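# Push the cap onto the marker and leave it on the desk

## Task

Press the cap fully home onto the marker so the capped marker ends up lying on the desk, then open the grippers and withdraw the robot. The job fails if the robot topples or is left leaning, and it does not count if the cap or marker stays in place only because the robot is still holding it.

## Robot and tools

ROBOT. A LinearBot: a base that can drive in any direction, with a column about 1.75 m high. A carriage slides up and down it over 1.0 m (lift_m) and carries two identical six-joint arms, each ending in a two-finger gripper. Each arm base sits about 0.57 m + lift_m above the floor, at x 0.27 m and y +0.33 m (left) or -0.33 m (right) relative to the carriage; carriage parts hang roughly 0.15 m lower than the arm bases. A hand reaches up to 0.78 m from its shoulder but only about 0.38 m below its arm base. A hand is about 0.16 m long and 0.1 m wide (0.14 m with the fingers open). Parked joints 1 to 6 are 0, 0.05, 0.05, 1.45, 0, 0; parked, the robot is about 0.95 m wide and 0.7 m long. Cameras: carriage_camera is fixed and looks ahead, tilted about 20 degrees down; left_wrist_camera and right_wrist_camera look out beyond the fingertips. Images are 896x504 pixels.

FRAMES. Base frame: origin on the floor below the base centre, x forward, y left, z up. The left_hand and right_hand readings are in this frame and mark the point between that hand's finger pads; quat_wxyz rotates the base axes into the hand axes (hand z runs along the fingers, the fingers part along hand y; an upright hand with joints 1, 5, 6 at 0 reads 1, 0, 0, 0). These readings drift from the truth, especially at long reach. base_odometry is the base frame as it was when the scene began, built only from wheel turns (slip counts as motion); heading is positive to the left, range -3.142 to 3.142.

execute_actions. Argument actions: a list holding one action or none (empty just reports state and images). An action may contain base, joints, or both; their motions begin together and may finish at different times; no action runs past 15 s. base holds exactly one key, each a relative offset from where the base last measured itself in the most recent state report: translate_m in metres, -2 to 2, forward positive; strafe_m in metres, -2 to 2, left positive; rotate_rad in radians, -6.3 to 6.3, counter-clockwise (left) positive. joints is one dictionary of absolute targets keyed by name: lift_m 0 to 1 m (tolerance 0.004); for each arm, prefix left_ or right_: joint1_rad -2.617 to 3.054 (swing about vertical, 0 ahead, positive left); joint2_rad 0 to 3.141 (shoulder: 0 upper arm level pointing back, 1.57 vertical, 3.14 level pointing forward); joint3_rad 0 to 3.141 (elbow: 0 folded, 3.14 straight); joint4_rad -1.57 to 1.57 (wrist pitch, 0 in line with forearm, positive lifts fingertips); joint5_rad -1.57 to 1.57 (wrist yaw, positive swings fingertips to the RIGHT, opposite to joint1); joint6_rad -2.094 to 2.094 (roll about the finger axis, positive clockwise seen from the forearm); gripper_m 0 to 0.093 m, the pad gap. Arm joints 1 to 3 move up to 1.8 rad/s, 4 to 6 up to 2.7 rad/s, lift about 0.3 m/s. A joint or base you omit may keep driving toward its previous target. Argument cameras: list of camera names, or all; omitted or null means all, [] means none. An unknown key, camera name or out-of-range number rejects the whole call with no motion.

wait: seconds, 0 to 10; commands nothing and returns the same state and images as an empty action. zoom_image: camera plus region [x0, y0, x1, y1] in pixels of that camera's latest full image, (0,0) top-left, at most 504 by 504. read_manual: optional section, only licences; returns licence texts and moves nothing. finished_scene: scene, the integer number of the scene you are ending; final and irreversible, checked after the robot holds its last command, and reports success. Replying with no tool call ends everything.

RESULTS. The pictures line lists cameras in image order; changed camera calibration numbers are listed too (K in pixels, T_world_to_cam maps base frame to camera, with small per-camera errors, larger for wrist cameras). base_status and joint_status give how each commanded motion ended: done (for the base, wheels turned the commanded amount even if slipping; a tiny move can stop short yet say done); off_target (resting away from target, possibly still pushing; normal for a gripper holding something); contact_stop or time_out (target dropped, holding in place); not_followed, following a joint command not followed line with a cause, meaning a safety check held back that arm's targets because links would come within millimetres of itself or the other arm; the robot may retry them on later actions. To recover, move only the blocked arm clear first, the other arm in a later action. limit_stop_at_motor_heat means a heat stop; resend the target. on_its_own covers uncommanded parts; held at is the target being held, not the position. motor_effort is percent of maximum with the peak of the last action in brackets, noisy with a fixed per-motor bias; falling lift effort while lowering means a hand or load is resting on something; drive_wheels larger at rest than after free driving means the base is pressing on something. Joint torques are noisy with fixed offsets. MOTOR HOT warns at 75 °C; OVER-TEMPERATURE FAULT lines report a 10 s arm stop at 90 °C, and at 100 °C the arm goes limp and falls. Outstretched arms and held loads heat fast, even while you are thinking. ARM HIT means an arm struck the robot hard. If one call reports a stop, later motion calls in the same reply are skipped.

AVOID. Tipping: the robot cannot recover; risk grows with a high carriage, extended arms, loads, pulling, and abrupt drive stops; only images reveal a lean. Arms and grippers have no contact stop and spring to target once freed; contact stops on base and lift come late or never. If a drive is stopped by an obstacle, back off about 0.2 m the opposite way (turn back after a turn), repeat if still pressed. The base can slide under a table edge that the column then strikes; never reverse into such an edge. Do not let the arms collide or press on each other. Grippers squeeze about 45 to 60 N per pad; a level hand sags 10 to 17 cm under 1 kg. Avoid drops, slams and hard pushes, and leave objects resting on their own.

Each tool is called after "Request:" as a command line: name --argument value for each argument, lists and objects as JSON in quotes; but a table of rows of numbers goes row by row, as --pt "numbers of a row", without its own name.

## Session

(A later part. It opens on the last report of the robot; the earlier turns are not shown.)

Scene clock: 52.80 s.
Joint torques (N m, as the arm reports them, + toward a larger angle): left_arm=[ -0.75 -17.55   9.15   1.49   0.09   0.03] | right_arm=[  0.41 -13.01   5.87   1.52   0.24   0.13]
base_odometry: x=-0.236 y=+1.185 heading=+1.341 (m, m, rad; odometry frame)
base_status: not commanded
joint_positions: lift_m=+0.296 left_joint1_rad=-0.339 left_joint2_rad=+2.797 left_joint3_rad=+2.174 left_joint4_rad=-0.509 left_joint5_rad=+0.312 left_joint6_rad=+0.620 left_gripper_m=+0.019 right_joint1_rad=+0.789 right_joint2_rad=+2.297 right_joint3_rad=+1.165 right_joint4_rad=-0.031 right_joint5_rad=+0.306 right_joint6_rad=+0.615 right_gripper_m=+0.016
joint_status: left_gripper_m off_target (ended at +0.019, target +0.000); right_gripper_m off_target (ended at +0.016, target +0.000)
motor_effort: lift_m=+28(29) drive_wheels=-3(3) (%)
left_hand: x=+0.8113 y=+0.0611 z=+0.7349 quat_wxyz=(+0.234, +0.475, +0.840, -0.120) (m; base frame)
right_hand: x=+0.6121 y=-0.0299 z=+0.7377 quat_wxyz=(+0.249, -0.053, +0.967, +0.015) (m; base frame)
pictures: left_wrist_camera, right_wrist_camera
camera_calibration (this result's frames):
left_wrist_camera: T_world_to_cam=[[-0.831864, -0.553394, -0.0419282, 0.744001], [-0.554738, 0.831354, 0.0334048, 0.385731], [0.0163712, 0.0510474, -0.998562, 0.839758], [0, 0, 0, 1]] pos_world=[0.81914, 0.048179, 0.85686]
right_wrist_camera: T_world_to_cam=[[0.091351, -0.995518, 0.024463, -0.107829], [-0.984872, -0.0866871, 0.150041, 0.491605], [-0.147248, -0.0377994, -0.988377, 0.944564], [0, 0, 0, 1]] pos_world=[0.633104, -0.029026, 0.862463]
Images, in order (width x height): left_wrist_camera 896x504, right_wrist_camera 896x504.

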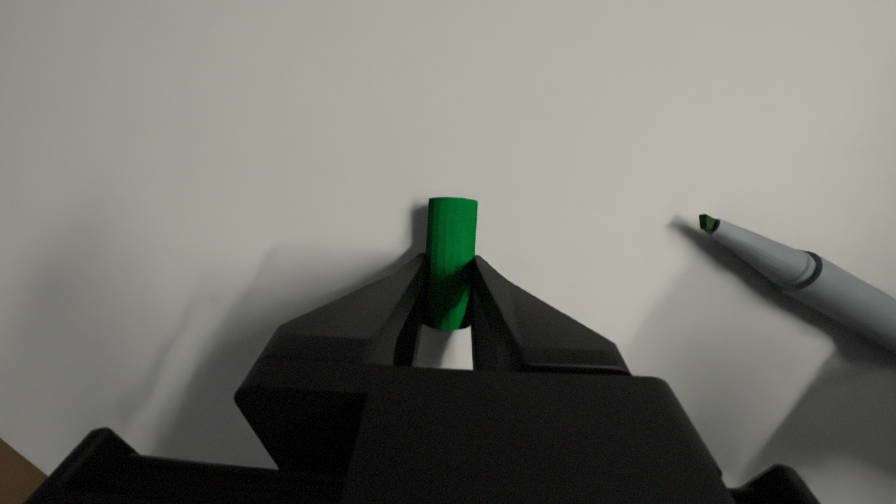

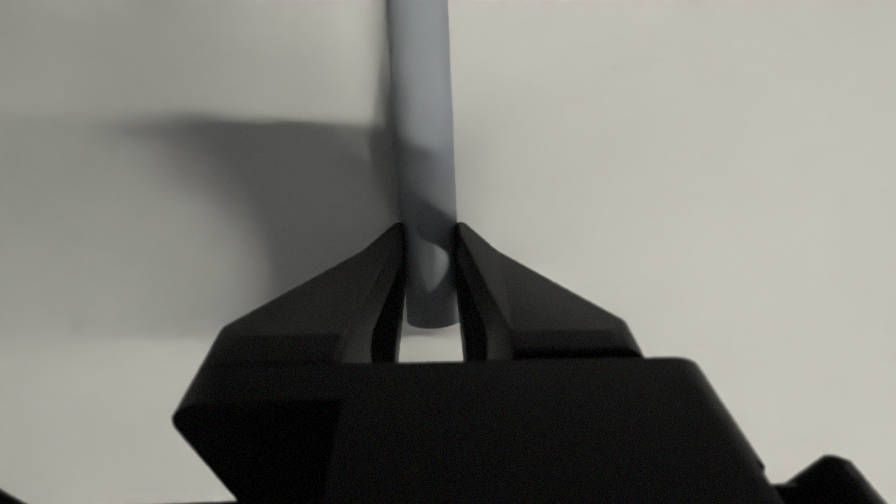

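Request:
execute_actions --actions '[{"joints":{"lift_m":0.36}}]' --cameras '[]'

Request:
execute_actions --actions '[{"joints":{"left_joint1_rad":-0.14,"left_joint2_rad":2.262,"left_joint3_rad":1.084,"left_joint4_rad":-0.311,"left_joint5_rad":0.524,"left_joint6_rad":1.408}}]' --cameras '[]'

Request:
execute_actions --actions '[{"joints":{"right_joint1_rad":0.591,"right_joint2_rad":2.387,"right_joint3_rad":1.347,"right_joint4_rad":-0.236,"right_joint5_rad":-0.409,"right_joint6_rad":-0.918}}]'

Request:
zoom_image --camera "carriage_camera" --region '[320,340,480,450]'

Scene clock: 59.17 s.
Joint torques (N m, as the arm reports them, + toward a larger angle): left_arm=[ -0.88 -16.87   9.18   1.49   0.12   0.02] | right_arm=[  0.39 -12.9    5.95   1.5    0.22   0.12]
base_odometry: x=-0.236 y=+1.185 heading=+1.341 (m, m, rad; odometry frame)
base_status: not commanded
joint_positions: lift_m=+0.360 left_joint1_rad=-0.339 left_joint2_rad=+2.788 left_joint3_rad=+2.174 left_joint4_rad=-0.505 left_joint5_rad=+0.311 left_joint6_rad=+0.620 left_gripper_m=+0.019 right_joint1_rad=+0.789 right_joint2_rad=+2.296 right_joint3_rad=+1.165 right_joint4_rad=-0.030 right_joint5_rad=+0.306 right_joint6_rad=+0.615 right_gripper_m=+0.016
joint_status: all done
motor_effort: lift_m=+33(40) drive_wheels=+2(2) (%)
left_hand: x=+0.8138 y=+0.0603 z=+0.8040 quat_wxyz=(+0.240, +0.475, +0.838, -0.118) (m; base frame)
right_hand: x=+0.6124 y=-0.0296 z=+0.8021 quat_wxyz=(+0.250, -0.053, +0.967, +0.016) (m; base frame)
pictures: none
No camera images: the call's "cameras" was empty. Leave "cameras" out to get every camera's image.

Scene clock: 60.67 s.
Joint torques (N m, as the arm reports them, + toward a larger angle): left_arm=[ -0.39 -11.64   4.69   0.69   0.31   0.02] | right_arm=[  0.2  -12.93   5.88   1.51   0.25   0.13]
base_odometry: x=-0.236 y=+1.185 heading=+1.341 (m, m, rad; odometry frame)
base_status: not commanded
joint_positions: lift_m=+0.360 left_joint1_rad=-0.140 left_joint2_rad=+2.261 left_joint3_rad=+1.092 left_joint4_rad=-0.317 left_joint5_rad=+0.521 left_joint6_rad=+1.404 left_gripper_m=+0.019 right_joint1_rad=+0.789 right_joint2_rad=+2.296 right_joint3_rad=+1.165 right_joint4_rad=-0.030 right_joint5_rad=+0.306 right_joint6_rad=+0.615 right_gripper_m=+0.016
joint_status: all done
motor_effort: lift_m=+33(32) drive_wheels=-3(3) (%)
left_hand: x=+0.6021 y=+0.1766 z=+0.7980 quat_wxyz=(+0.185, +0.682, +0.684, -0.183) (m; base frame)
right_hand: x=+0.6124 y=-0.0296 z=+0.8021 quat_wxyz=(+0.250, -0.053, +0.967, +0.016) (m; base frame)
pictures: none
No camera images: the call's "cameras" was empty. Leave "cameras" out to get every camera's image.

Scene clock: 62.37 s.
Joint torques (N m, as the arm reports them, + toward a larger angle): left_arm=[ -0.42 -11.59   4.65   0.7    0.29   0.03] | right_arm=[  0.36 -13.42   7.08   1.12  -0.39   0.05]
base_odometry: x=-0.236 y=+1.185 heading=+1.341 (m, m, rad; odometry frame)
base_status: not commanded
joint_positions: lift_m=+0.360 left_joint1_rad=-0.140 left_joint2_rad=+2.261 left_joint3_rad=+1.092 left_joint4_rad=-0.317 left_joint5_rad=+0.521 left_joint6_rad=+1.404 left_gripper_m=+0.019 right_joint1_rad=+0.587 right_joint2_rad=+2.378 right_joint3_rad=+1.338 right_joint4_rad=-0.223 right_joint5_rad=-0.400 right_joint6_rad=-0.913 right_gripper_m=+0.016
joint_status: all done
motor_effort: lift_m=+33(33) drive_wheels=-2(2) (%)
left_hand: x=+0.6021 y=+0.1766 z=+0.7980 quat_wxyz=(+0.185, +0.682, +0.684, -0.183) (m; base frame)
right_hand: x=+0.6031 y=-0.0026 z=+0.7991 quat_wxyz=(+0.180, -0.682, +0.688, +0.169) (m; base frame)
pictures: carriage_camera, left_wrist_camera, right_wrist_camera
camera_calibration (this result's frames):
carriage_camera: T_world_to_cam=[[0.0198054, -0.999667, 0.0165363, -0.0259534], [-0.358609, -0.0225418, -0.933216, 1.30208], [0.933278, 0.0125526, -0.358936, 0.298706], [0, 0, 0, 1]] pos_world=[0.188675, -0.000343101, 1.32276]
left_wrist_camera: T_world_to_cam=[[-0.998829, -0.0426565, -0.022834, 0.631689], [-0.0435325, 0.998277, 0.0393482, -0.170453], [0.0211162, 0.0402962, -0.998965, 0.899649], [0, 0, 0, 1]] pos_world=[0.604531, 0.160852, 0.919848]
right_wrist_camera: T_world_to_cam=[[0.9987, -0.0305239, 0.0408361, -0.639141], [-0.0364975, -0.987301, 0.154611, -0.10199], [0.0355981, -0.155901, -0.987131, 0.893337], [0, 0, 0, 1]] pos_world=[0.602786, 0.0190683, 0.92371]
Images, in order (width x height): carriage_camera 896x504, left_wrist_camera 896x504, right_wrist_camera 896x504.

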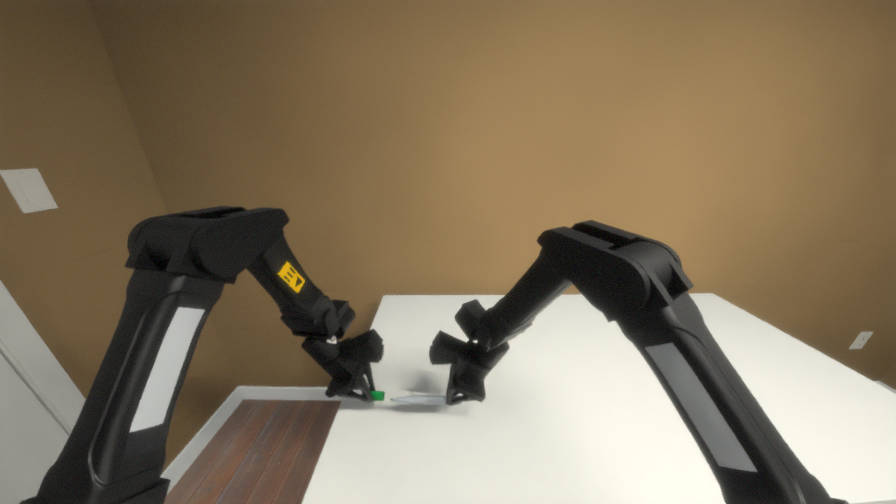

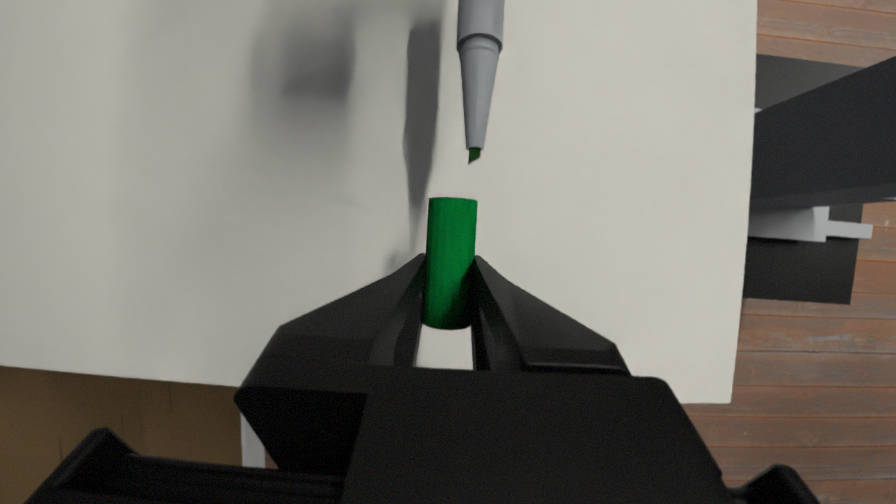

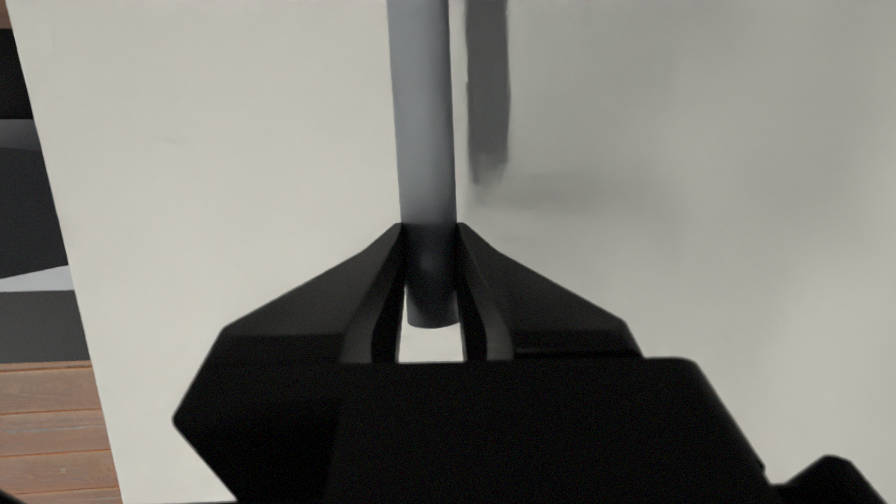

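Region (320, 340, 480, 450) of carriage_camera's 896x504 image, scaled by 3.150, with more detail than that image has; it fills the top 346 rows of this view, and the rest is white.

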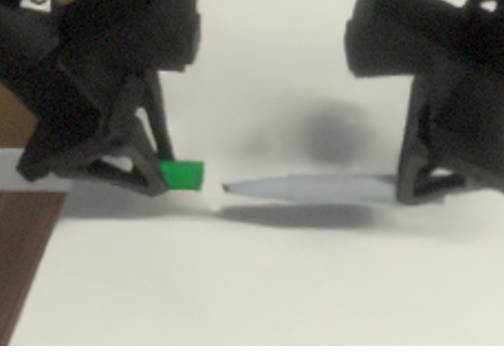

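Request:
execute_actions --actions '[{"joints":{"left_joint1_rad":-0.17,"left_joint4_rad":-0.345,"left_joint6_rad":1.375}}]' --cameras '["left_wrist_camera","carriage_camera"]'

Request:
zoom_image --camera "carriage_camera" --region '[360,370,460,420]'

Scene clock: 64.60 s.
Joint torques (N m, as the arm reports them, + toward a larger angle): left_arm=[ -0.87 -11.63   4.71   0.5    0.3   -0.03] | right_arm=[  0.32 -13.39   7.12   1.1   -0.39   0.05]
base_odometry: x=-0.236 y=+1.185 heading=+1.341 (m, m, rad; odometry frame)
base_status: not commanded
joint_positions: lift_m=+0.360 left_joint1_rad=-0.165 left_joint2_rad=+2.261 left_joint3_rad=+1.092 left_joint4_rad=-0.337 left_joint5_rad=+0.521 left_joint6_rad=+1.377 left_gripper_m=+0.019 right_joint1_rad=+0.587 right_joint2_rad=+2.378 right_joint3_rad=+1.338 right_joint4_rad=-0.223 right_joint5_rad=-0.400 right_joint6_rad=-0.913 right_gripper_m=+0.016
joint_status: all done
motor_effort: lift_m=+33(33) drive_wheels=-2(3) (%)
left_hand: x=+0.5942 y=+0.1689 z=+0.7977 quat_wxyz=(+0.172, +0.679, +0.687, -0.194) (m; base frame)
right_hand: x=+0.6030 y=-0.0026 z=+0.7990 quat_wxyz=(+0.180, -0.682, +0.688, +0.169) (m; base frame)
pictures: carriage_camera, left_wrist_camera
camera_calibration (this result's frames):
carriage_camera: T_world_to_cam=[[0.0198054, -0.999667, 0.0165363, -0.0259534], [-0.358609, -0.0225418, -0.933216, 1.30208], [0.933278, 0.0125526, -0.358936, 0.298706], [0, 0, 0, 1]] pos_world=[0.188675, -0.000343101, 1.32276]
left_wrist_camera: T_world_to_cam=[[-0.999092, -0.0412747, 0.0105561, 0.596767], [-0.0407711, 0.998193, 0.0441485, -0.168541], [-0.0123593, 0.0436781, -0.998969, 0.919113], [0, 0, 0, 1]] pos_world=[0.600713, 0.152723, 0.919307]
Images, in order (width x height): carriage_camera 896x504, left_wrist_camera 896x504.

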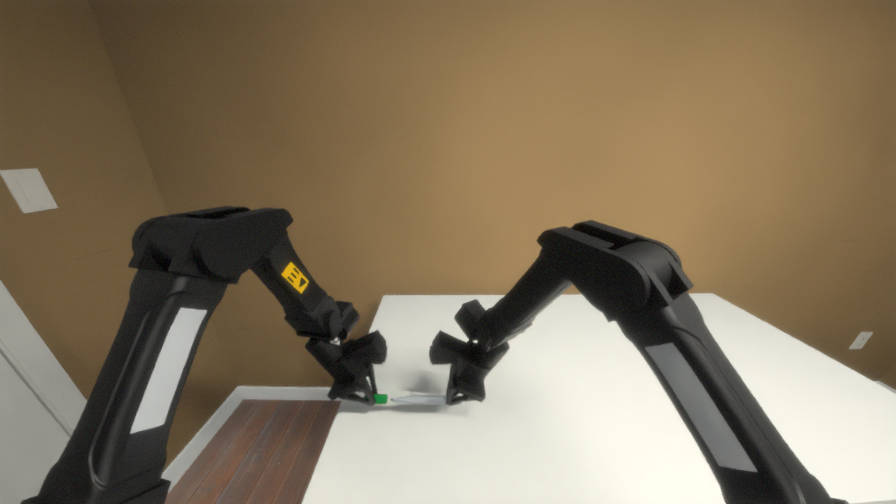

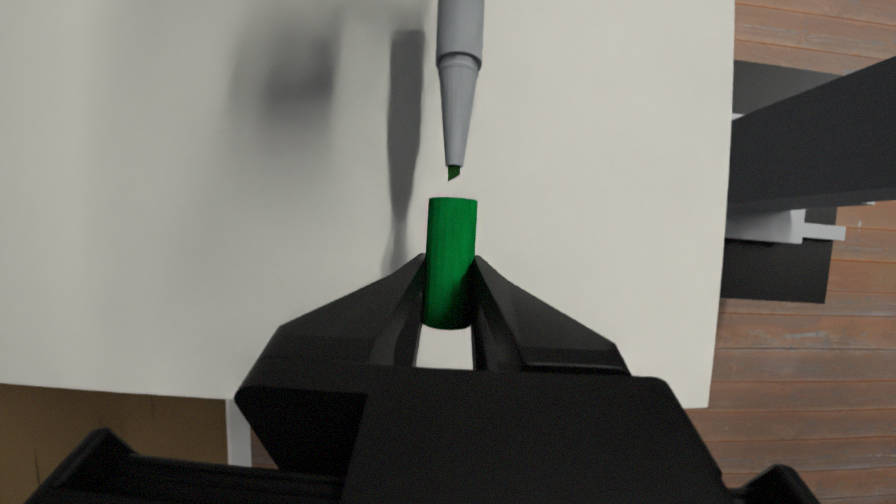

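Region (360, 370, 460, 420) of carriage_camera's 896x504 image, scaled by 5.040, with more detail than that image has.

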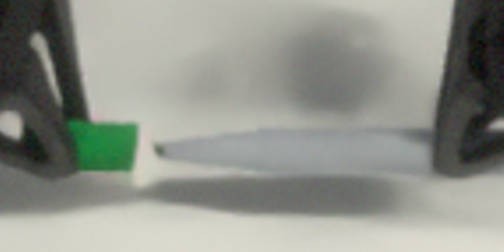

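Aligned, cap slightly high.

Request:
execute_actions --actions '[{"joints":{"left_joint1_rad":-0.238,"left_joint2_rad":2.285,"left_joint3_rad":1.11,"left_joint4_rad":-0.29,"left_joint5_rad":0.51,"left_joint6_rad":1.30}}]' --cameras '["left_wrist_camera","carriage_camera"]'

Request:
zoom_image --camera "carriage_camera" --region '[360,330,460,420]'

Scene clock: 67.33 s.
Joint torques (N m, as the arm reports them, + toward a larger angle): left_arm=[ -1.15 -10.51   6.56   0.8    0.55  -0.06] | right_arm=[  0.69 -13.28   6.98   1.39  -0.51   0.06]
base_odometry: x=-0.236 y=+1.185 heading=+1.341 (m, m, rad; odometry frame)
base_status: not commanded
joint_positions: lift_m=+0.360 left_joint1_rad=-0.224 left_joint2_rad=+2.269 left_joint3_rad=+1.098 left_joint4_rad=-0.300 left_joint5_rad=+0.479 left_joint6_rad=+1.304 left_gripper_m=+0.019 right_joint1_rad=+0.583 right_joint2_rad=+2.378 right_joint3_rad=+1.338 right_joint4_rad=-0.251 right_joint5_rad=-0.390 right_joint6_rad=-0.915 right_gripper_m=+0.016
joint_status: left_joint5_rad off_target (ended at +0.479, target +0.510); the others done
motor_effort: lift_m=+33(33) drive_wheels=-3(3) (%)
left_hand: x=+0.5959 y=+0.1535 z=+0.7933 quat_wxyz=(+0.163, +0.680, +0.693, -0.178) (m; base frame)
right_hand: x=+0.6002 y=-0.0086 z=+0.7966 quat_wxyz=(+0.167, -0.681, +0.693, +0.167) (m; base frame)
pictures: carriage_camera, left_wrist_camera
camera_calibration (this result's frames):
carriage_camera: T_world_to_cam=[[0.0198054, -0.999667, 0.0165363, -0.0259534], [-0.358609, -0.0225418, -0.933216, 1.30208], [0.933278, 0.0125526, -0.358936, 0.298706], [0, 0, 0, 1]] pos_world=[0.188675, -0.000343101, 1.32276]
left_wrist_camera: T_world_to_cam=[[-0.998716, -0.0506089, 0.00205742, 0.605821], [-0.0502851, 0.995562, 0.0795524, -0.174987], [-0.00607434, 0.0793469, -0.996829, 0.904512], [0, 0, 0, 1]] pos_world=[0.601739, 0.1331, 0.914317]
Images, in order (width x height): carriage_camera 896x504, left_wrist_camera 896x504.

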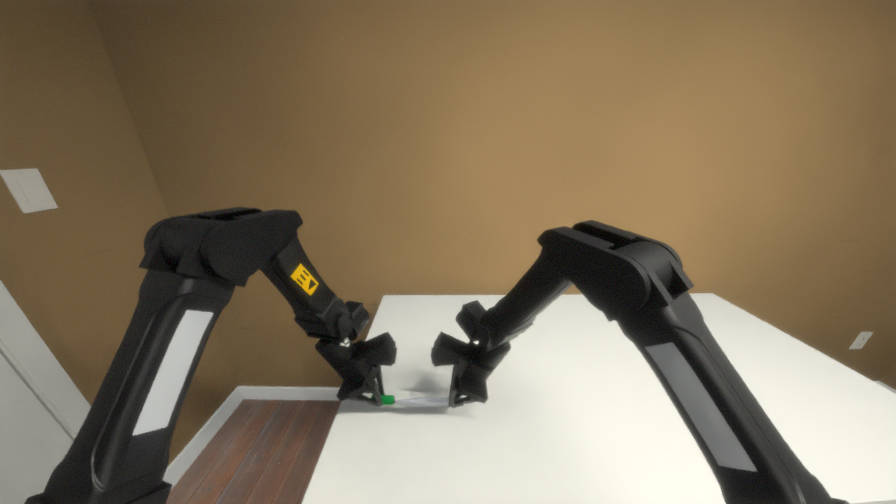

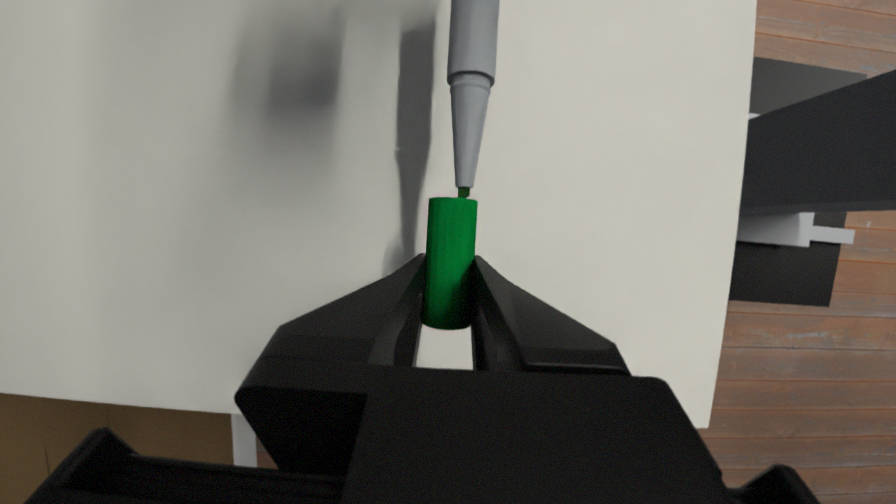

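Region (360, 330, 460, 420) of carriage_camera's 896x504 image, scaled by 5.040, with more detail than that image has; it fills the top 454 rows of this view, and the rest is white.

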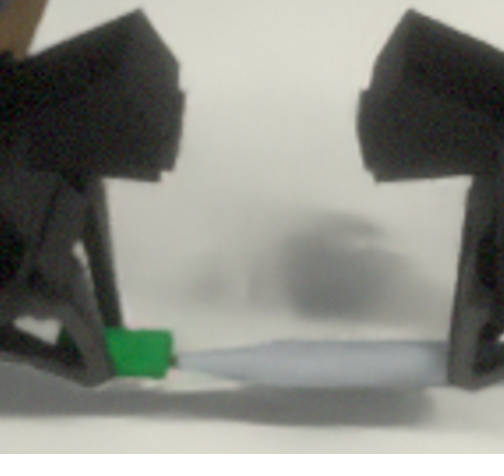

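Request:
execute_actions --actions '[{"base":{"strafe_m":-0.3},"joints":{"lift_m":0.37,"left_joint1_rad":0,"left_joint2_rad":2.262,"left_joint3_rad":1.09,"left_joint4_rad":-0.4,"left_joint5_rad":-0.53,"left_joint6_rad":-1.57,"right_joint1_rad":0.45,"right_joint2_rad":2.3}}]' --cameras '[]'

Request:
execute_actions --actions '[{"joints":{"lift_m":0.305}}]' --cameras '["left_wrist_camera","carriage_camera"]'

Scene clock: 73.43 s.
Joint torques (N m, as the arm reports them, + toward a larger angle): left_arm=[ -0.76 -11.34   4.52   0.35  -0.48  -0.04] | right_arm=[  0.31 -13.89   7.33   1.42  -0.34   0.08]
base_odometry: x=+0.056 y=+1.117 heading=+1.341 (m, m, rad; odometry frame)
base_status: done
joint_positions: lift_m=+0.370 left_joint1_rad=+0.005 left_joint2_rad=+2.258 left_joint3_rad=+1.098 left_joint4_rad=-0.388 left_joint5_rad=-0.526 left_joint6_rad=-1.566 left_gripper_m=+0.019 right_joint1_rad=+0.447 right_joint2_rad=+2.298 right_joint3_rad=+1.342 right_joint4_rad=-0.234 right_joint5_rad=-0.403 right_joint6_rad=-0.915 right_gripper_m=+0.016
joint_status: all done
motor_effort: lift_m=+33(40) drive_wheels=-2(9) (%)
left_hand: x=+0.6046 y=+0.3993 z=+0.8096 quat_wxyz=(+0.191, -0.685, +0.681, +0.177) (m; base frame)
right_hand: x=+0.6562 y=-0.0463 z=+0.8450 quat_wxyz=(+0.226, -0.635, +0.723, +0.148) (m; base frame)
pictures: none
No camera images: the call's "cameras" was empty. Leave "cameras" out to get every camera's image.

Scene clock: 74.23 s.
Joint torques (N m, as the arm reports them, + toward a larger angle): left_arm=[ -0.73 -11.19   4.38   0.44  -0.49  -0.06] | right_arm=[  0.27 -13.77   7.26   1.42  -0.33   0.07]
base_odometry: x=+0.056 y=+1.117 heading=+1.341 (m, m, rad; odometry frame)
base_status: not commanded
joint_positions: lift_m=+0.305 left_joint1_rad=+0.005 left_joint2_rad=+2.260 left_joint3_rad=+1.098 left_joint4_rad=-0.392 left_joint5_rad=-0.527 left_joint6_rad=-1.566 left_gripper_m=+0.019 right_joint1_rad=+0.447 right_joint2_rad=+2.298 right_joint3_rad=+1.342 right_joint4_rad=-0.236 right_joint5_rad=-0.404 right_joint6_rad=-0.915 right_gripper_m=+0.016
joint_status: all done
motor_effort: lift_m=+29(30) drive_wheels=-1(2) (%)
left_hand: x=+0.6033 y=+0.3995 z=+0.7441 quat_wxyz=(+0.189, -0.684, +0.681, +0.179) (m; base frame)
right_hand: x=+0.6557 y=-0.0465 z=+0.7802 quat_wxyz=(+0.225, -0.635, +0.724, +0.149) (m; base frame)
pictures: carriage_camera, left_wrist_camera
camera_calibration (this result's frames):
carriage_camera: T_world_to_cam=[[0.0198054, -0.999667, 0.0165363, -0.0250485], [-0.358609, -0.0225418, -0.933216, 1.25101], [0.933278, 0.0125526, -0.358936, 0.279065], [0, 0, 0, 1]] pos_world=[0.188675, -0.000343101, 1.26804]
left_wrist_camera: T_world_to_cam=[[0.999185, 0.039803, -0.00672926, -0.609132], [0.0400405, -0.998401, 0.0399074, 0.355976], [-0.00513006, -0.0401443, -0.999181, 0.884974], [0, 0, 0, 1]] pos_world=[0.598922, 0.415179, 0.865944]
Images, in order (width x height): carriage_camera 896x504, left_wrist_camera 896x504.

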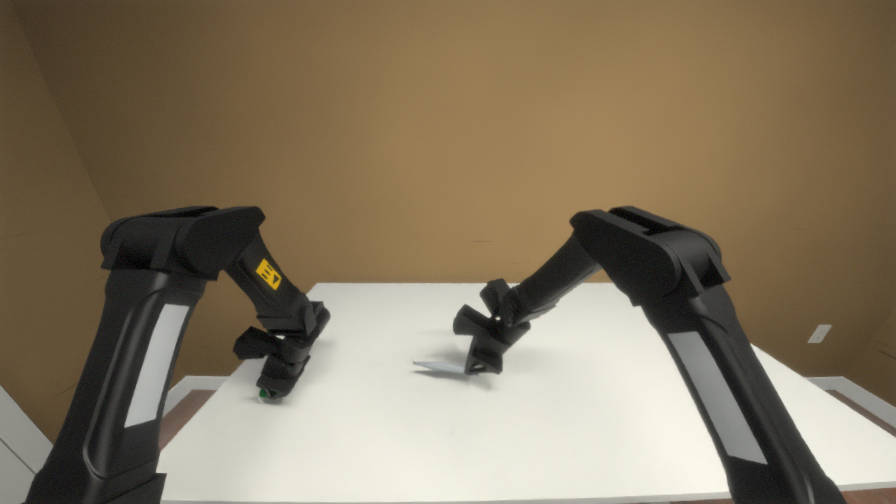

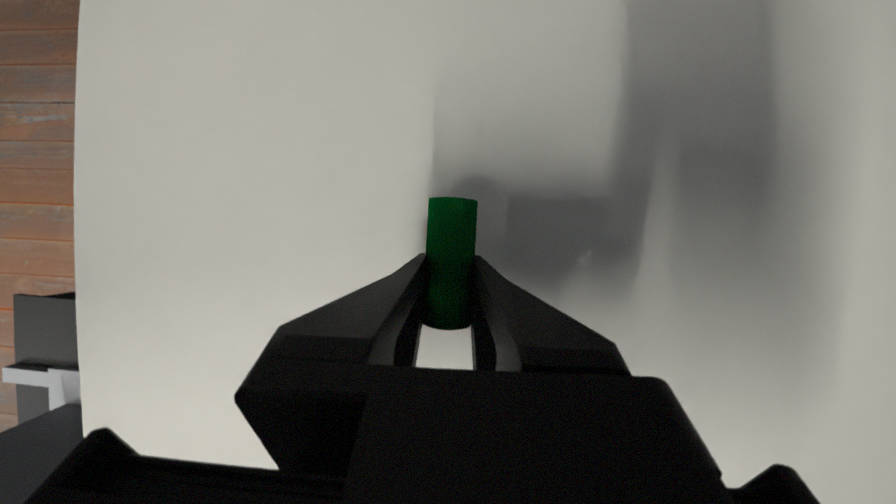

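Request:
execute_actions --actions '[{"joints":{"lift_m":0.298}}]' --cameras '[]'

Request:
execute_actions --actions '[{"joints":{"left_gripper_m":0.055}}]' --cameras '[]'

Request:
execute_actions --actions '[{"joints":{"lift_m":0.37}}]' --cameras '[]'

Request:
execute_actions --actions '[{"base":{"strafe_m":0.187},"joints":{"left_joint5_rad":0.53,"left_joint6_rad":1.57}}]' --cameras '["left_wrist_camera"]'

Request:
execute_actions --actions '[{"joints":{"lift_m":0.30}}]' --cameras '["left_wrist_camera"]'

Scene clock: 78.33 s.
Joint torques (N m, as the arm reports them, + toward a larger angle): left_arm=[ -0.81 -11.57   4.54   0.37  -0.51  -0.04] | right_arm=[  0.32 -13.95   7.28   1.45  -0.35   0.08]
base_odometry: x=+0.056 y=+1.117 heading=+1.341 (m, m, rad; odometry frame)
base_status: not commanded
joint_positions: lift_m=+0.298 left_joint1_rad=+0.005 left_joint2_rad=+2.262 left_joint3_rad=+1.098 left_joint4_rad=-0.394 left_joint5_rad=-0.527 left_joint6_rad=-1.566 left_gripper_m=+0.019 right_joint1_rad=+0.447 right_joint2_rad=+2.299 right_joint3_rad=+1.342 right_joint4_rad=-0.237 right_joint5_rad=-0.404 right_joint6_rad=-0.915 right_gripper_m=+0.016
joint_status: all done
motor_effort: lift_m=+29(31) drive_wheels=-1(1) (%)
left_hand: x=+0.6026 y=+0.3995 z=+0.7368 quat_wxyz=(+0.188, -0.684, +0.681, +0.180) (m; base frame)
right_hand: x=+0.6554 y=-0.0466 z=+0.7725 quat_wxyz=(+0.224, -0.635, +0.724, +0.149) (m; base frame)
pictures: none
No camera images: the call's "cameras" was empty. Leave "cameras" out to get every camera's image.

Scene clock: 78.93 s.
Joint torques (N m, as the arm reports them, + toward a larger angle): left_arm=[ -0.71 -11.51   4.52   0.34  -0.52  -0.06] | right_arm=[  0.35 -14.03   7.24   1.45  -0.35   0.06]
base_odometry: x=+0.056 y=+1.117 heading=+1.341 (m, m, rad; odometry frame)
base_status: not commanded
joint_positions: lift_m=+0.298 left_joint1_rad=+0.005 left_joint2_rad=+2.262 left_joint3_rad=+1.098 left_joint4_rad=-0.394 left_joint5_rad=-0.527 left_joint6_rad=-1.566 left_gripper_m=+0.055 right_joint1_rad=+0.447 right_joint2_rad=+2.299 right_joint3_rad=+1.342 right_joint4_rad=-0.237 right_joint5_rad=-0.404 right_joint6_rad=-0.915 right_gripper_m=+0.016
joint_status: all done
motor_effort: lift_m=+29(29) drive_wheels=-1(1) (%)
left_hand: x=+0.6026 y=+0.3995 z=+0.7368 quat_wxyz=(+0.188, -0.684, +0.681, +0.180) (m; base frame)
right_hand: x=+0.6554 y=-0.0466 z=+0.7725 quat_wxyz=(+0.224, -0.635, +0.724, +0.149) (m; base frame)
pictures: none
No camera images: the call's "cameras" was empty. Leave "cameras" out to get every camera's image.

Scene clock: 79.77 s.
Joint torques (N m, as the arm reports them, + toward a larger angle): left_arm=[ -0.75 -11.24   4.47   0.41  -0.5   -0.03] | right_arm=[  0.29 -13.62   7.46   1.44  -0.34   0.07]
base_odometry: x=+0.056 y=+1.117 heading=+1.341 (m, m, rad; odometry frame)
base_status: not commanded
joint_positions: lift_m=+0.370 left_joint1_rad=+0.005 left_joint2_rad=+2.260 left_joint3_rad=+1.098 left_joint4_rad=-0.395 left_joint5_rad=-0.528 left_joint6_rad=-1.566 left_gripper_m=+0.055 right_joint1_rad=+0.447 right_joint2_rad=+2.297 right_joint3_rad=+1.342 right_joint4_rad=-0.235 right_joint5_rad=-0.405 right_joint6_rad=-0.915 right_gripper_m=+0.016
joint_status: all done
motor_effort: lift_m=+33(40) drive_wheels=-1(1) (%)
left_hand: x=+0.6028 y=+0.3996 z=+0.8092 quat_wxyz=(+0.189, -0.684, +0.681, +0.180) (m; base frame)
right_hand: x=+0.6561 y=-0.0462 z=+0.8456 quat_wxyz=(+0.226, -0.635, +0.723, +0.149) (m; base frame)
pictures: none
No camera images: the call's "cameras" was empty. Leave "cameras" out to get every camera's image.

Scene clock: 82.10 s.
Joint torques (N m, as the arm reports them, + toward a larger angle): left_arm=[ -0.87 -11.3    4.51   0.43   0.3    0.02] | right_arm=[  0.18 -13.75   7.29   1.42  -0.35   0.07]
base_odometry: x=-0.126 y=+1.160 heading=+1.341 (m, m, rad; odometry frame)
base_status: done
joint_positions: lift_m=+0.370 left_joint1_rad=+0.005 left_joint2_rad=+2.260 left_joint3_rad=+1.098 left_joint4_rad=-0.395 left_joint5_rad=+0.525 left_joint6_rad=+1.566 left_gripper_m=+0.055 right_joint1_rad=+0.449 right_joint2_rad=+2.297 right_joint3_rad=+1.342 right_joint4_rad=-0.235 right_joint5_rad=-0.405 right_joint6_rad=-0.915 right_gripper_m=+0.016
joint_status: all done
motor_effort: lift_m=+33(33) drive_wheels=+4(14) (%)
left_hand: x=+0.6035 y=+0.2269 z=+0.8089 quat_wxyz=(+0.188, +0.681, +0.685, -0.179) (m; base frame)
right_hand: x=+0.6557 y=-0.0456 z=+0.8456 quat_wxyz=(+0.226, -0.636, +0.723, +0.149) (m; base frame)
pictures: left_wrist_camera
camera_calibration (this result's frames):
left_wrist_camera: T_world_to_cam=[[-0.998313, -0.0477875, -0.0329819, 0.644548], [-0.0491235, 0.997952, 0.0409605, -0.218921], [0.030957, 0.0425116, -0.998616, 0.901763], [0, 0, 0, 1]] pos_world=[0.60479, 0.210938, 0.930741]
Images, in order (width x height): left_wrist_camera 896x504.

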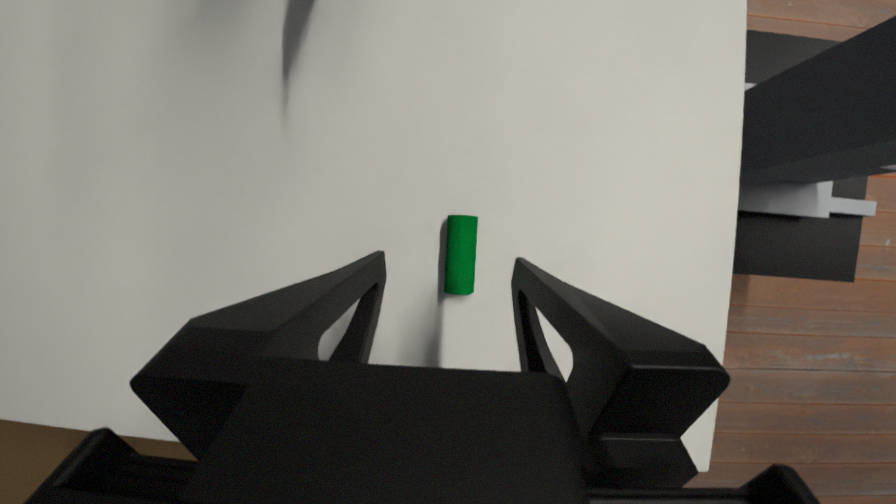

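Scene clock: 82.90 s.
Joint torques (N m, as the arm reports them, + toward a larger angle): left_arm=[ -0.68 -11.55   4.58   0.41   0.27   0.01] | right_arm=[  0.05 -13.71   7.31   1.42  -0.33   0.06]
base_odometry: x=-0.126 y=+1.160 heading=+1.341 (m, m, rad; odometry frame)
base_status: not commanded
joint_positions: lift_m=+0.300 left_joint1_rad=+0.005 left_joint2_rad=+2.260 left_joint3_rad=+1.098 left_joint4_rad=-0.395 left_joint5_rad=+0.528 left_joint6_rad=+1.566 left_gripper_m=+0.055 right_joint1_rad=+0.449 right_joint2_rad=+2.297 right_joint3_rad=+1.342 right_joint4_rad=-0.236 right_joint5_rad=-0.405 right_joint6_rad=-0.915 right_gripper_m=+0.016
joint_status: all done
motor_effort: lift_m=+29(30) drive_wheels=+4(4) (%)
left_hand: x=+0.6034 y=+0.2264 z=+0.7394 quat_wxyz=(+0.189, +0.681, +0.685, -0.180) (m; base frame)
right_hand: x=+0.6555 y=-0.0456 z=+0.7757 quat_wxyz=(+0.226, -0.636, +0.723, +0.149) (m; base frame)
pictures: left_wrist_camera
camera_calibration (this result's frames):
left_wrist_camera: T_world_to_cam=[[-0.998327, -0.0478451, -0.03247, 0.641791], [-0.0490667, 0.998075, 0.0379312, -0.213448], [0.0305926, 0.039461, -0.998753, 0.833411], [0, 0, 0, 1]] pos_world=[0.604748, 0.210856, 0.861307]
Images, in order (width x height): left_wrist_camera 896x504.

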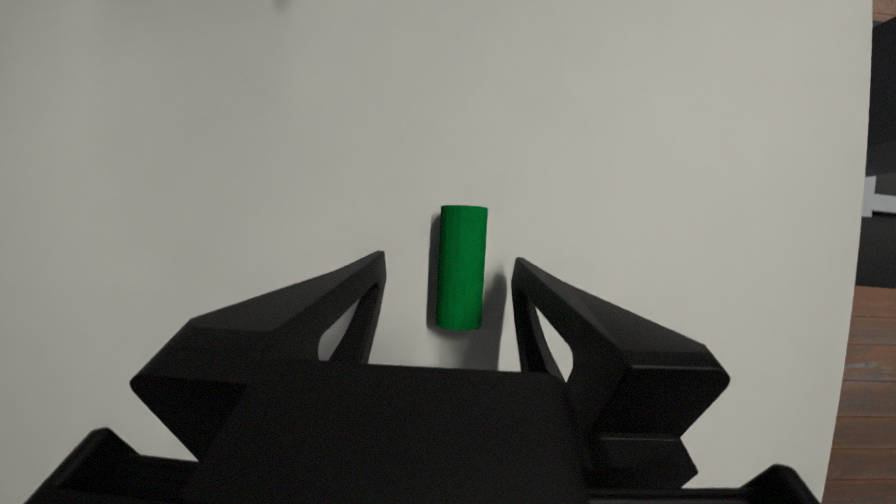

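Request:
execute_actions --actions '[{"base":{"strafe_m":0.005},"joints":{"lift_m":0.293}}]' --cameras '[]'

Request:
execute_actions --actions '[{"joints":{"left_gripper_m":0}}]' --cameras '[]'

Request:
execute_actions --actions '[{"joints":{"lift_m":0.33}}]' --cameras '[]'

Request:
execute_actions --actions '[{"joints":{"left_joint1_rad":-0.17,"left_joint4_rad":-0.345,"left_joint5_rad":0.52,"left_joint6_rad":1.375,"right_joint1_rad":0.591,"right_joint2_rad":2.387}}]' --cameras '["left_wrist_camera","carriage_camera"]'

Request:
zoom_image --camera "carriage_camera" --region '[360,370,460,420]'

Scene clock: 85.87 s.
Joint torques (N m, as the arm reports them, + toward a larger angle): left_arm=[ -0.74 -11.41   4.64   0.45   0.22   0.04] | right_arm=[  0.11 -13.89   7.32   1.44  -0.35   0.06]
base_odometry: x=-0.131 y=+1.161 heading=+1.341 (m, m, rad; odometry frame)
base_status: done
joint_positions: lift_m=+0.293 left_joint1_rad=+0.004 left_joint2_rad=+2.259 left_joint3_rad=+1.098 left_joint4_rad=-0.398 left_joint5_rad=+0.533 left_joint6_rad=+1.566 left_gripper_m=+0.055 right_joint1_rad=+0.449 right_joint2_rad=+2.299 right_joint3_rad=+1.342 right_joint4_rad=-0.236 right_joint5_rad=-0.405 right_joint6_rad=-0.915 right_gripper_m=+0.016
joint_status: all done
motor_effort: lift_m=+29(31) drive_wheels=+4(10) (%)
left_hand: x=+0.6029 y=+0.2253 z=+0.7330 quat_wxyz=(+0.190, +0.680, +0.684, -0.182) (m; base frame)
right_hand: x=+0.6549 y=-0.0455 z=+0.7678 quat_wxyz=(+0.225, -0.636, +0.723, +0.150) (m; base frame)
pictures: none
No camera images: the call's "cameras" was empty. Leave "cameras" out to get every camera's image.

Scene clock: 86.47 s.
Joint torques (N m, as the arm reports them, + toward a larger angle): left_arm=[ -0.62 -11.26   4.52   0.41   0.19   0.02] | right_arm=[  0.1  -13.87   7.3    1.43  -0.34   0.07]
base_odometry: x=-0.131 y=+1.161 heading=+1.341 (m, m, rad; odometry frame)
base_status: not commanded
joint_positions: lift_m=+0.293 left_joint1_rad=+0.004 left_joint2_rad=+2.259 left_joint3_rad=+1.098 left_joint4_rad=-0.398 left_joint5_rad=+0.534 left_joint6_rad=+1.566 left_gripper_m=+0.019 right_joint1_rad=+0.449 right_joint2_rad=+2.299 right_joint3_rad=+1.342 right_joint4_rad=-0.236 right_joint5_rad=-0.405 right_joint6_rad=-0.915 right_gripper_m=+0.016
joint_status: left_gripper_m off_target (ended at +0.019, target +0.000)
motor_effort: lift_m=+29(29) drive_wheels=+4(4) (%)
left_hand: x=+0.6029 y=+0.2251 z=+0.7331 quat_wxyz=(+0.190, +0.680, +0.684, -0.183) (m; base frame)
right_hand: x=+0.6549 y=-0.0455 z=+0.7678 quat_wxyz=(+0.225, -0.636, +0.723, +0.150) (m; base frame)
pictures: none
No camera images: the call's "cameras" was empty. Leave "cameras" out to get every camera's image.

Scene clock: 87.13 s.
Joint torques (N m, as the arm reports them, + toward a larger angle): left_arm=[ -0.69 -11.09   4.51   0.45   0.21   0.02] | right_arm=[  0.14 -13.68   7.27   1.43  -0.31   0.06]
base_odometry: x=-0.131 y=+1.161 heading=+1.341 (m, m, rad; odometry frame)
base_status: not commanded
joint_positions: lift_m=+0.330 left_joint1_rad=+0.004 left_joint2_rad=+2.258 left_joint3_rad=+1.098 left_joint4_rad=-0.398 left_joint5_rad=+0.533 left_joint6_rad=+1.566 left_gripper_m=+0.019 right_joint1_rad=+0.449 right_joint2_rad=+2.296 right_joint3_rad=+1.343 right_joint4_rad=-0.234 right_joint5_rad=-0.405 right_joint6_rad=-0.915 right_gripper_m=+0.016
joint_status: all done
motor_effort: lift_m=+33(40) drive_wheels=+4(4) (%)
left_hand: x=+0.6032 y=+0.2253 z=+0.7702 quat_wxyz=(+0.191, +0.681, +0.684, -0.182) (m; base frame)
right_hand: x=+0.6561 y=-0.0448 z=+0.8064 quat_wxyz=(+0.228, -0.636, +0.722, +0.149) (m; base frame)
pictures: none
No camera images: the call's "cameras" was empty. Leave "cameras" out to get every camera's image.

Scene clock: 87.97 s.
Joint torques (N m, as the arm reports them, + toward a larger angle): left_arm=[ -0.06 -11.43   4.63   0.62   0.29  -0.03] | right_arm=[ -0.46 -13.71   6.71   1.34  -0.42   0.07]
base_odometry: x=-0.131 y=+1.161 heading=+1.341 (m, m, rad; odometry frame)
base_status: not commanded
joint_positions: lift_m=+0.330 left_joint1_rad=-0.177 left_joint2_rad=+2.258 left_joint3_rad=+1.098 left_joint4_rad=-0.351 left_joint5_rad=+0.513 left_joint6_rad=+1.380 left_gripper_m=+0.019 right_joint1_rad=+0.597 right_joint2_rad=+2.382 right_joint3_rad=+1.343 right_joint4_rad=-0.244 right_joint5_rad=-0.398 right_joint6_rad=-0.915 right_gripper_m=+0.016
joint_status: all done
motor_effort: lift_m=+33(33) drive_wheels=+4(4) (%)
left_hand: x=+0.5930 y=+0.1660 z=+0.7689 quat_wxyz=(+0.167, +0.684, +0.683, -0.193) (m; base frame)
right_hand: x=+0.5971 y=-0.0011 z=+0.7671 quat_wxyz=(+0.170, -0.686, +0.686, +0.171) (m; base frame)
pictures: carriage_camera, left_wrist_camera
camera_calibration (this result's frames):
carriage_camera: T_world_to_cam=[[0.0198054, -0.999667, 0.0165363, -0.0254574], [-0.358609, -0.0225418, -0.933216, 1.27409], [0.933278, 0.0125526, -0.358936, 0.28794], [0, 0, 0, 1]] pos_world=[0.188675, -0.000343101, 1.29277]
left_wrist_camera: T_world_to_cam=[[-0.999526, -0.0280712, 0.0126441, 0.592148], [-0.0273659, 0.998226, 0.0528676, -0.179176], [-0.0141057, 0.0524966, -0.998521, 0.889696], [0, 0, 0, 1]] pos_world=[0.599514, 0.148774, 0.890366]
Images, in order (width x height): carriage_camera 896x504, left_wrist_camera 896x504.

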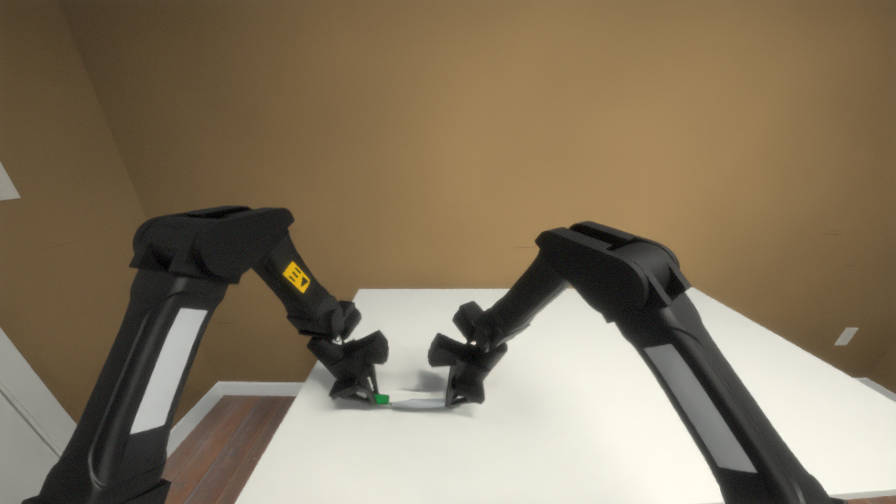

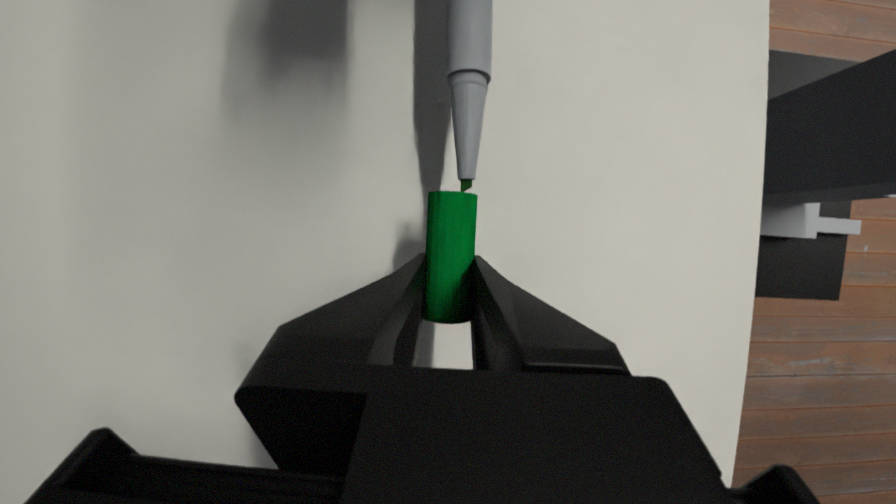

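Region (360, 370, 460, 420) of carriage_camera's 896x504 image, scaled by 5.040, with more detail than that image has.

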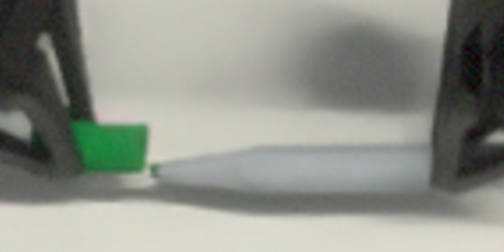

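Cap needs ~5 mm back, ~7 mm down: shoulder does both.

Request:
execute_actions --actions '[{"joints":{"left_joint1_rad":-0.162,"left_joint2_rad":2.294}}]' --cameras '["left_wrist_camera","carriage_camera"]'

Request:
zoom_image --camera "carriage_camera" --region '[360,370,460,420]'

Scene clock: 92.83 s.
Joint torques (N m, as the arm reports them, + toward a larger angle): left_arm=[  0.11 -10.43   4.43   0.62   0.33  -0.07] | right_arm=[ -0.56 -13.64   6.63   1.32  -0.41   0.07]
base_odometry: x=-0.131 y=+1.161 heading=+1.341 (m, m, rad; odometry frame)
base_status: not commanded
joint_positions: lift_m=+0.330 left_joint1_rad=-0.171 left_joint2_rad=+2.281 left_joint3_rad=+1.098 left_joint4_rad=-0.350 left_joint5_rad=+0.514 left_joint6_rad=+1.380 left_gripper_m=+0.019 right_joint1_rad=+0.597 right_joint2_rad=+2.382 right_joint3_rad=+1.343 right_joint4_rad=-0.244 right_joint5_rad=-0.398 right_joint6_rad=-0.915 right_gripper_m=+0.016
joint_status: all done
motor_effort: lift_m=+33(32) drive_wheels=+4(4) (%)
left_hand: x=+0.5890 y=+0.1686 z=+0.7614 quat_wxyz=(+0.160, +0.680, +0.687, -0.199) (m; base frame)
right_hand: x=+0.5970 y=-0.0011 z=+0.7671 quat_wxyz=(+0.170, -0.686, +0.686, +0.171) (m; base frame)
pictures: carriage_camera, left_wrist_camera
camera_calibration (this result's frames):
carriage_camera: T_world_to_cam=[[0.0198054, -0.999667, 0.0165363, -0.0254574], [-0.358609, -0.0225418, -0.933216, 1.27409], [0.933278, 0.0125526, -0.358936, 0.28794], [0, 0, 0, 1]] pos_world=[0.188675, -0.000343101, 1.29277]
left_wrist_camera: T_world_to_cam=[[-0.998856, -0.033765, 0.0338631, 0.572796], [-0.0318458, 0.99794, 0.0556963, -0.180853], [-0.0356739, 0.0545542, -0.997873, 0.893945], [0, 0, 0, 1]] pos_world=[0.598272, 0.151052, 0.88272]
Images, in order (width x height): carriage_camera 896x504, left_wrist_camera 896x504.

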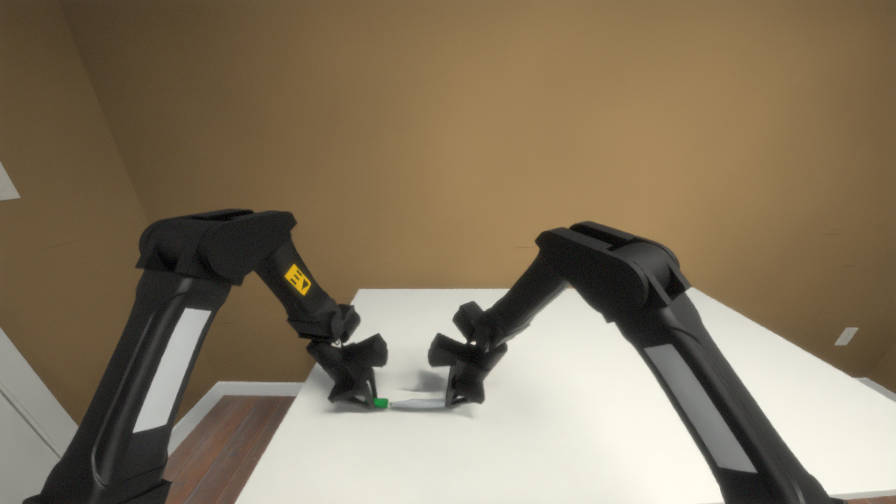

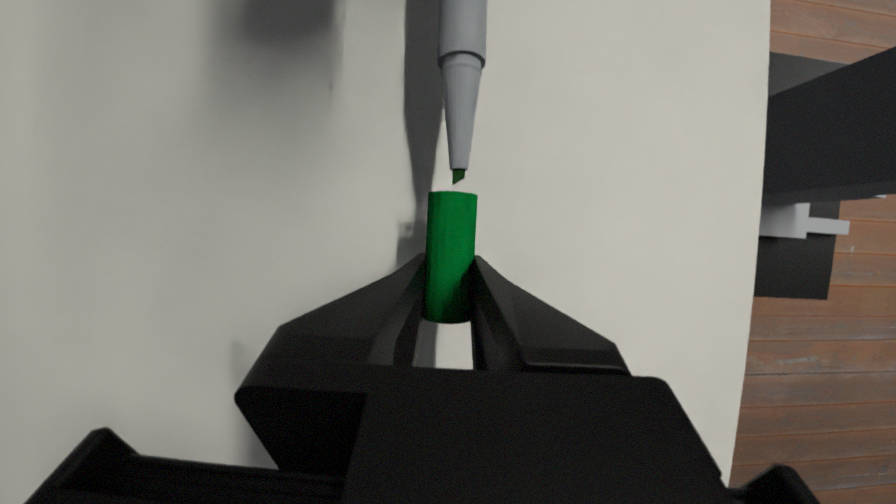

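Region (360, 370, 460, 420) of carriage_camera's 896x504 image, scaled by 5.040, with more detail than that image has.

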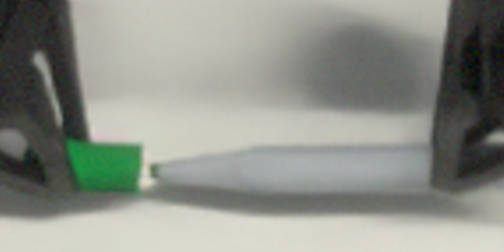

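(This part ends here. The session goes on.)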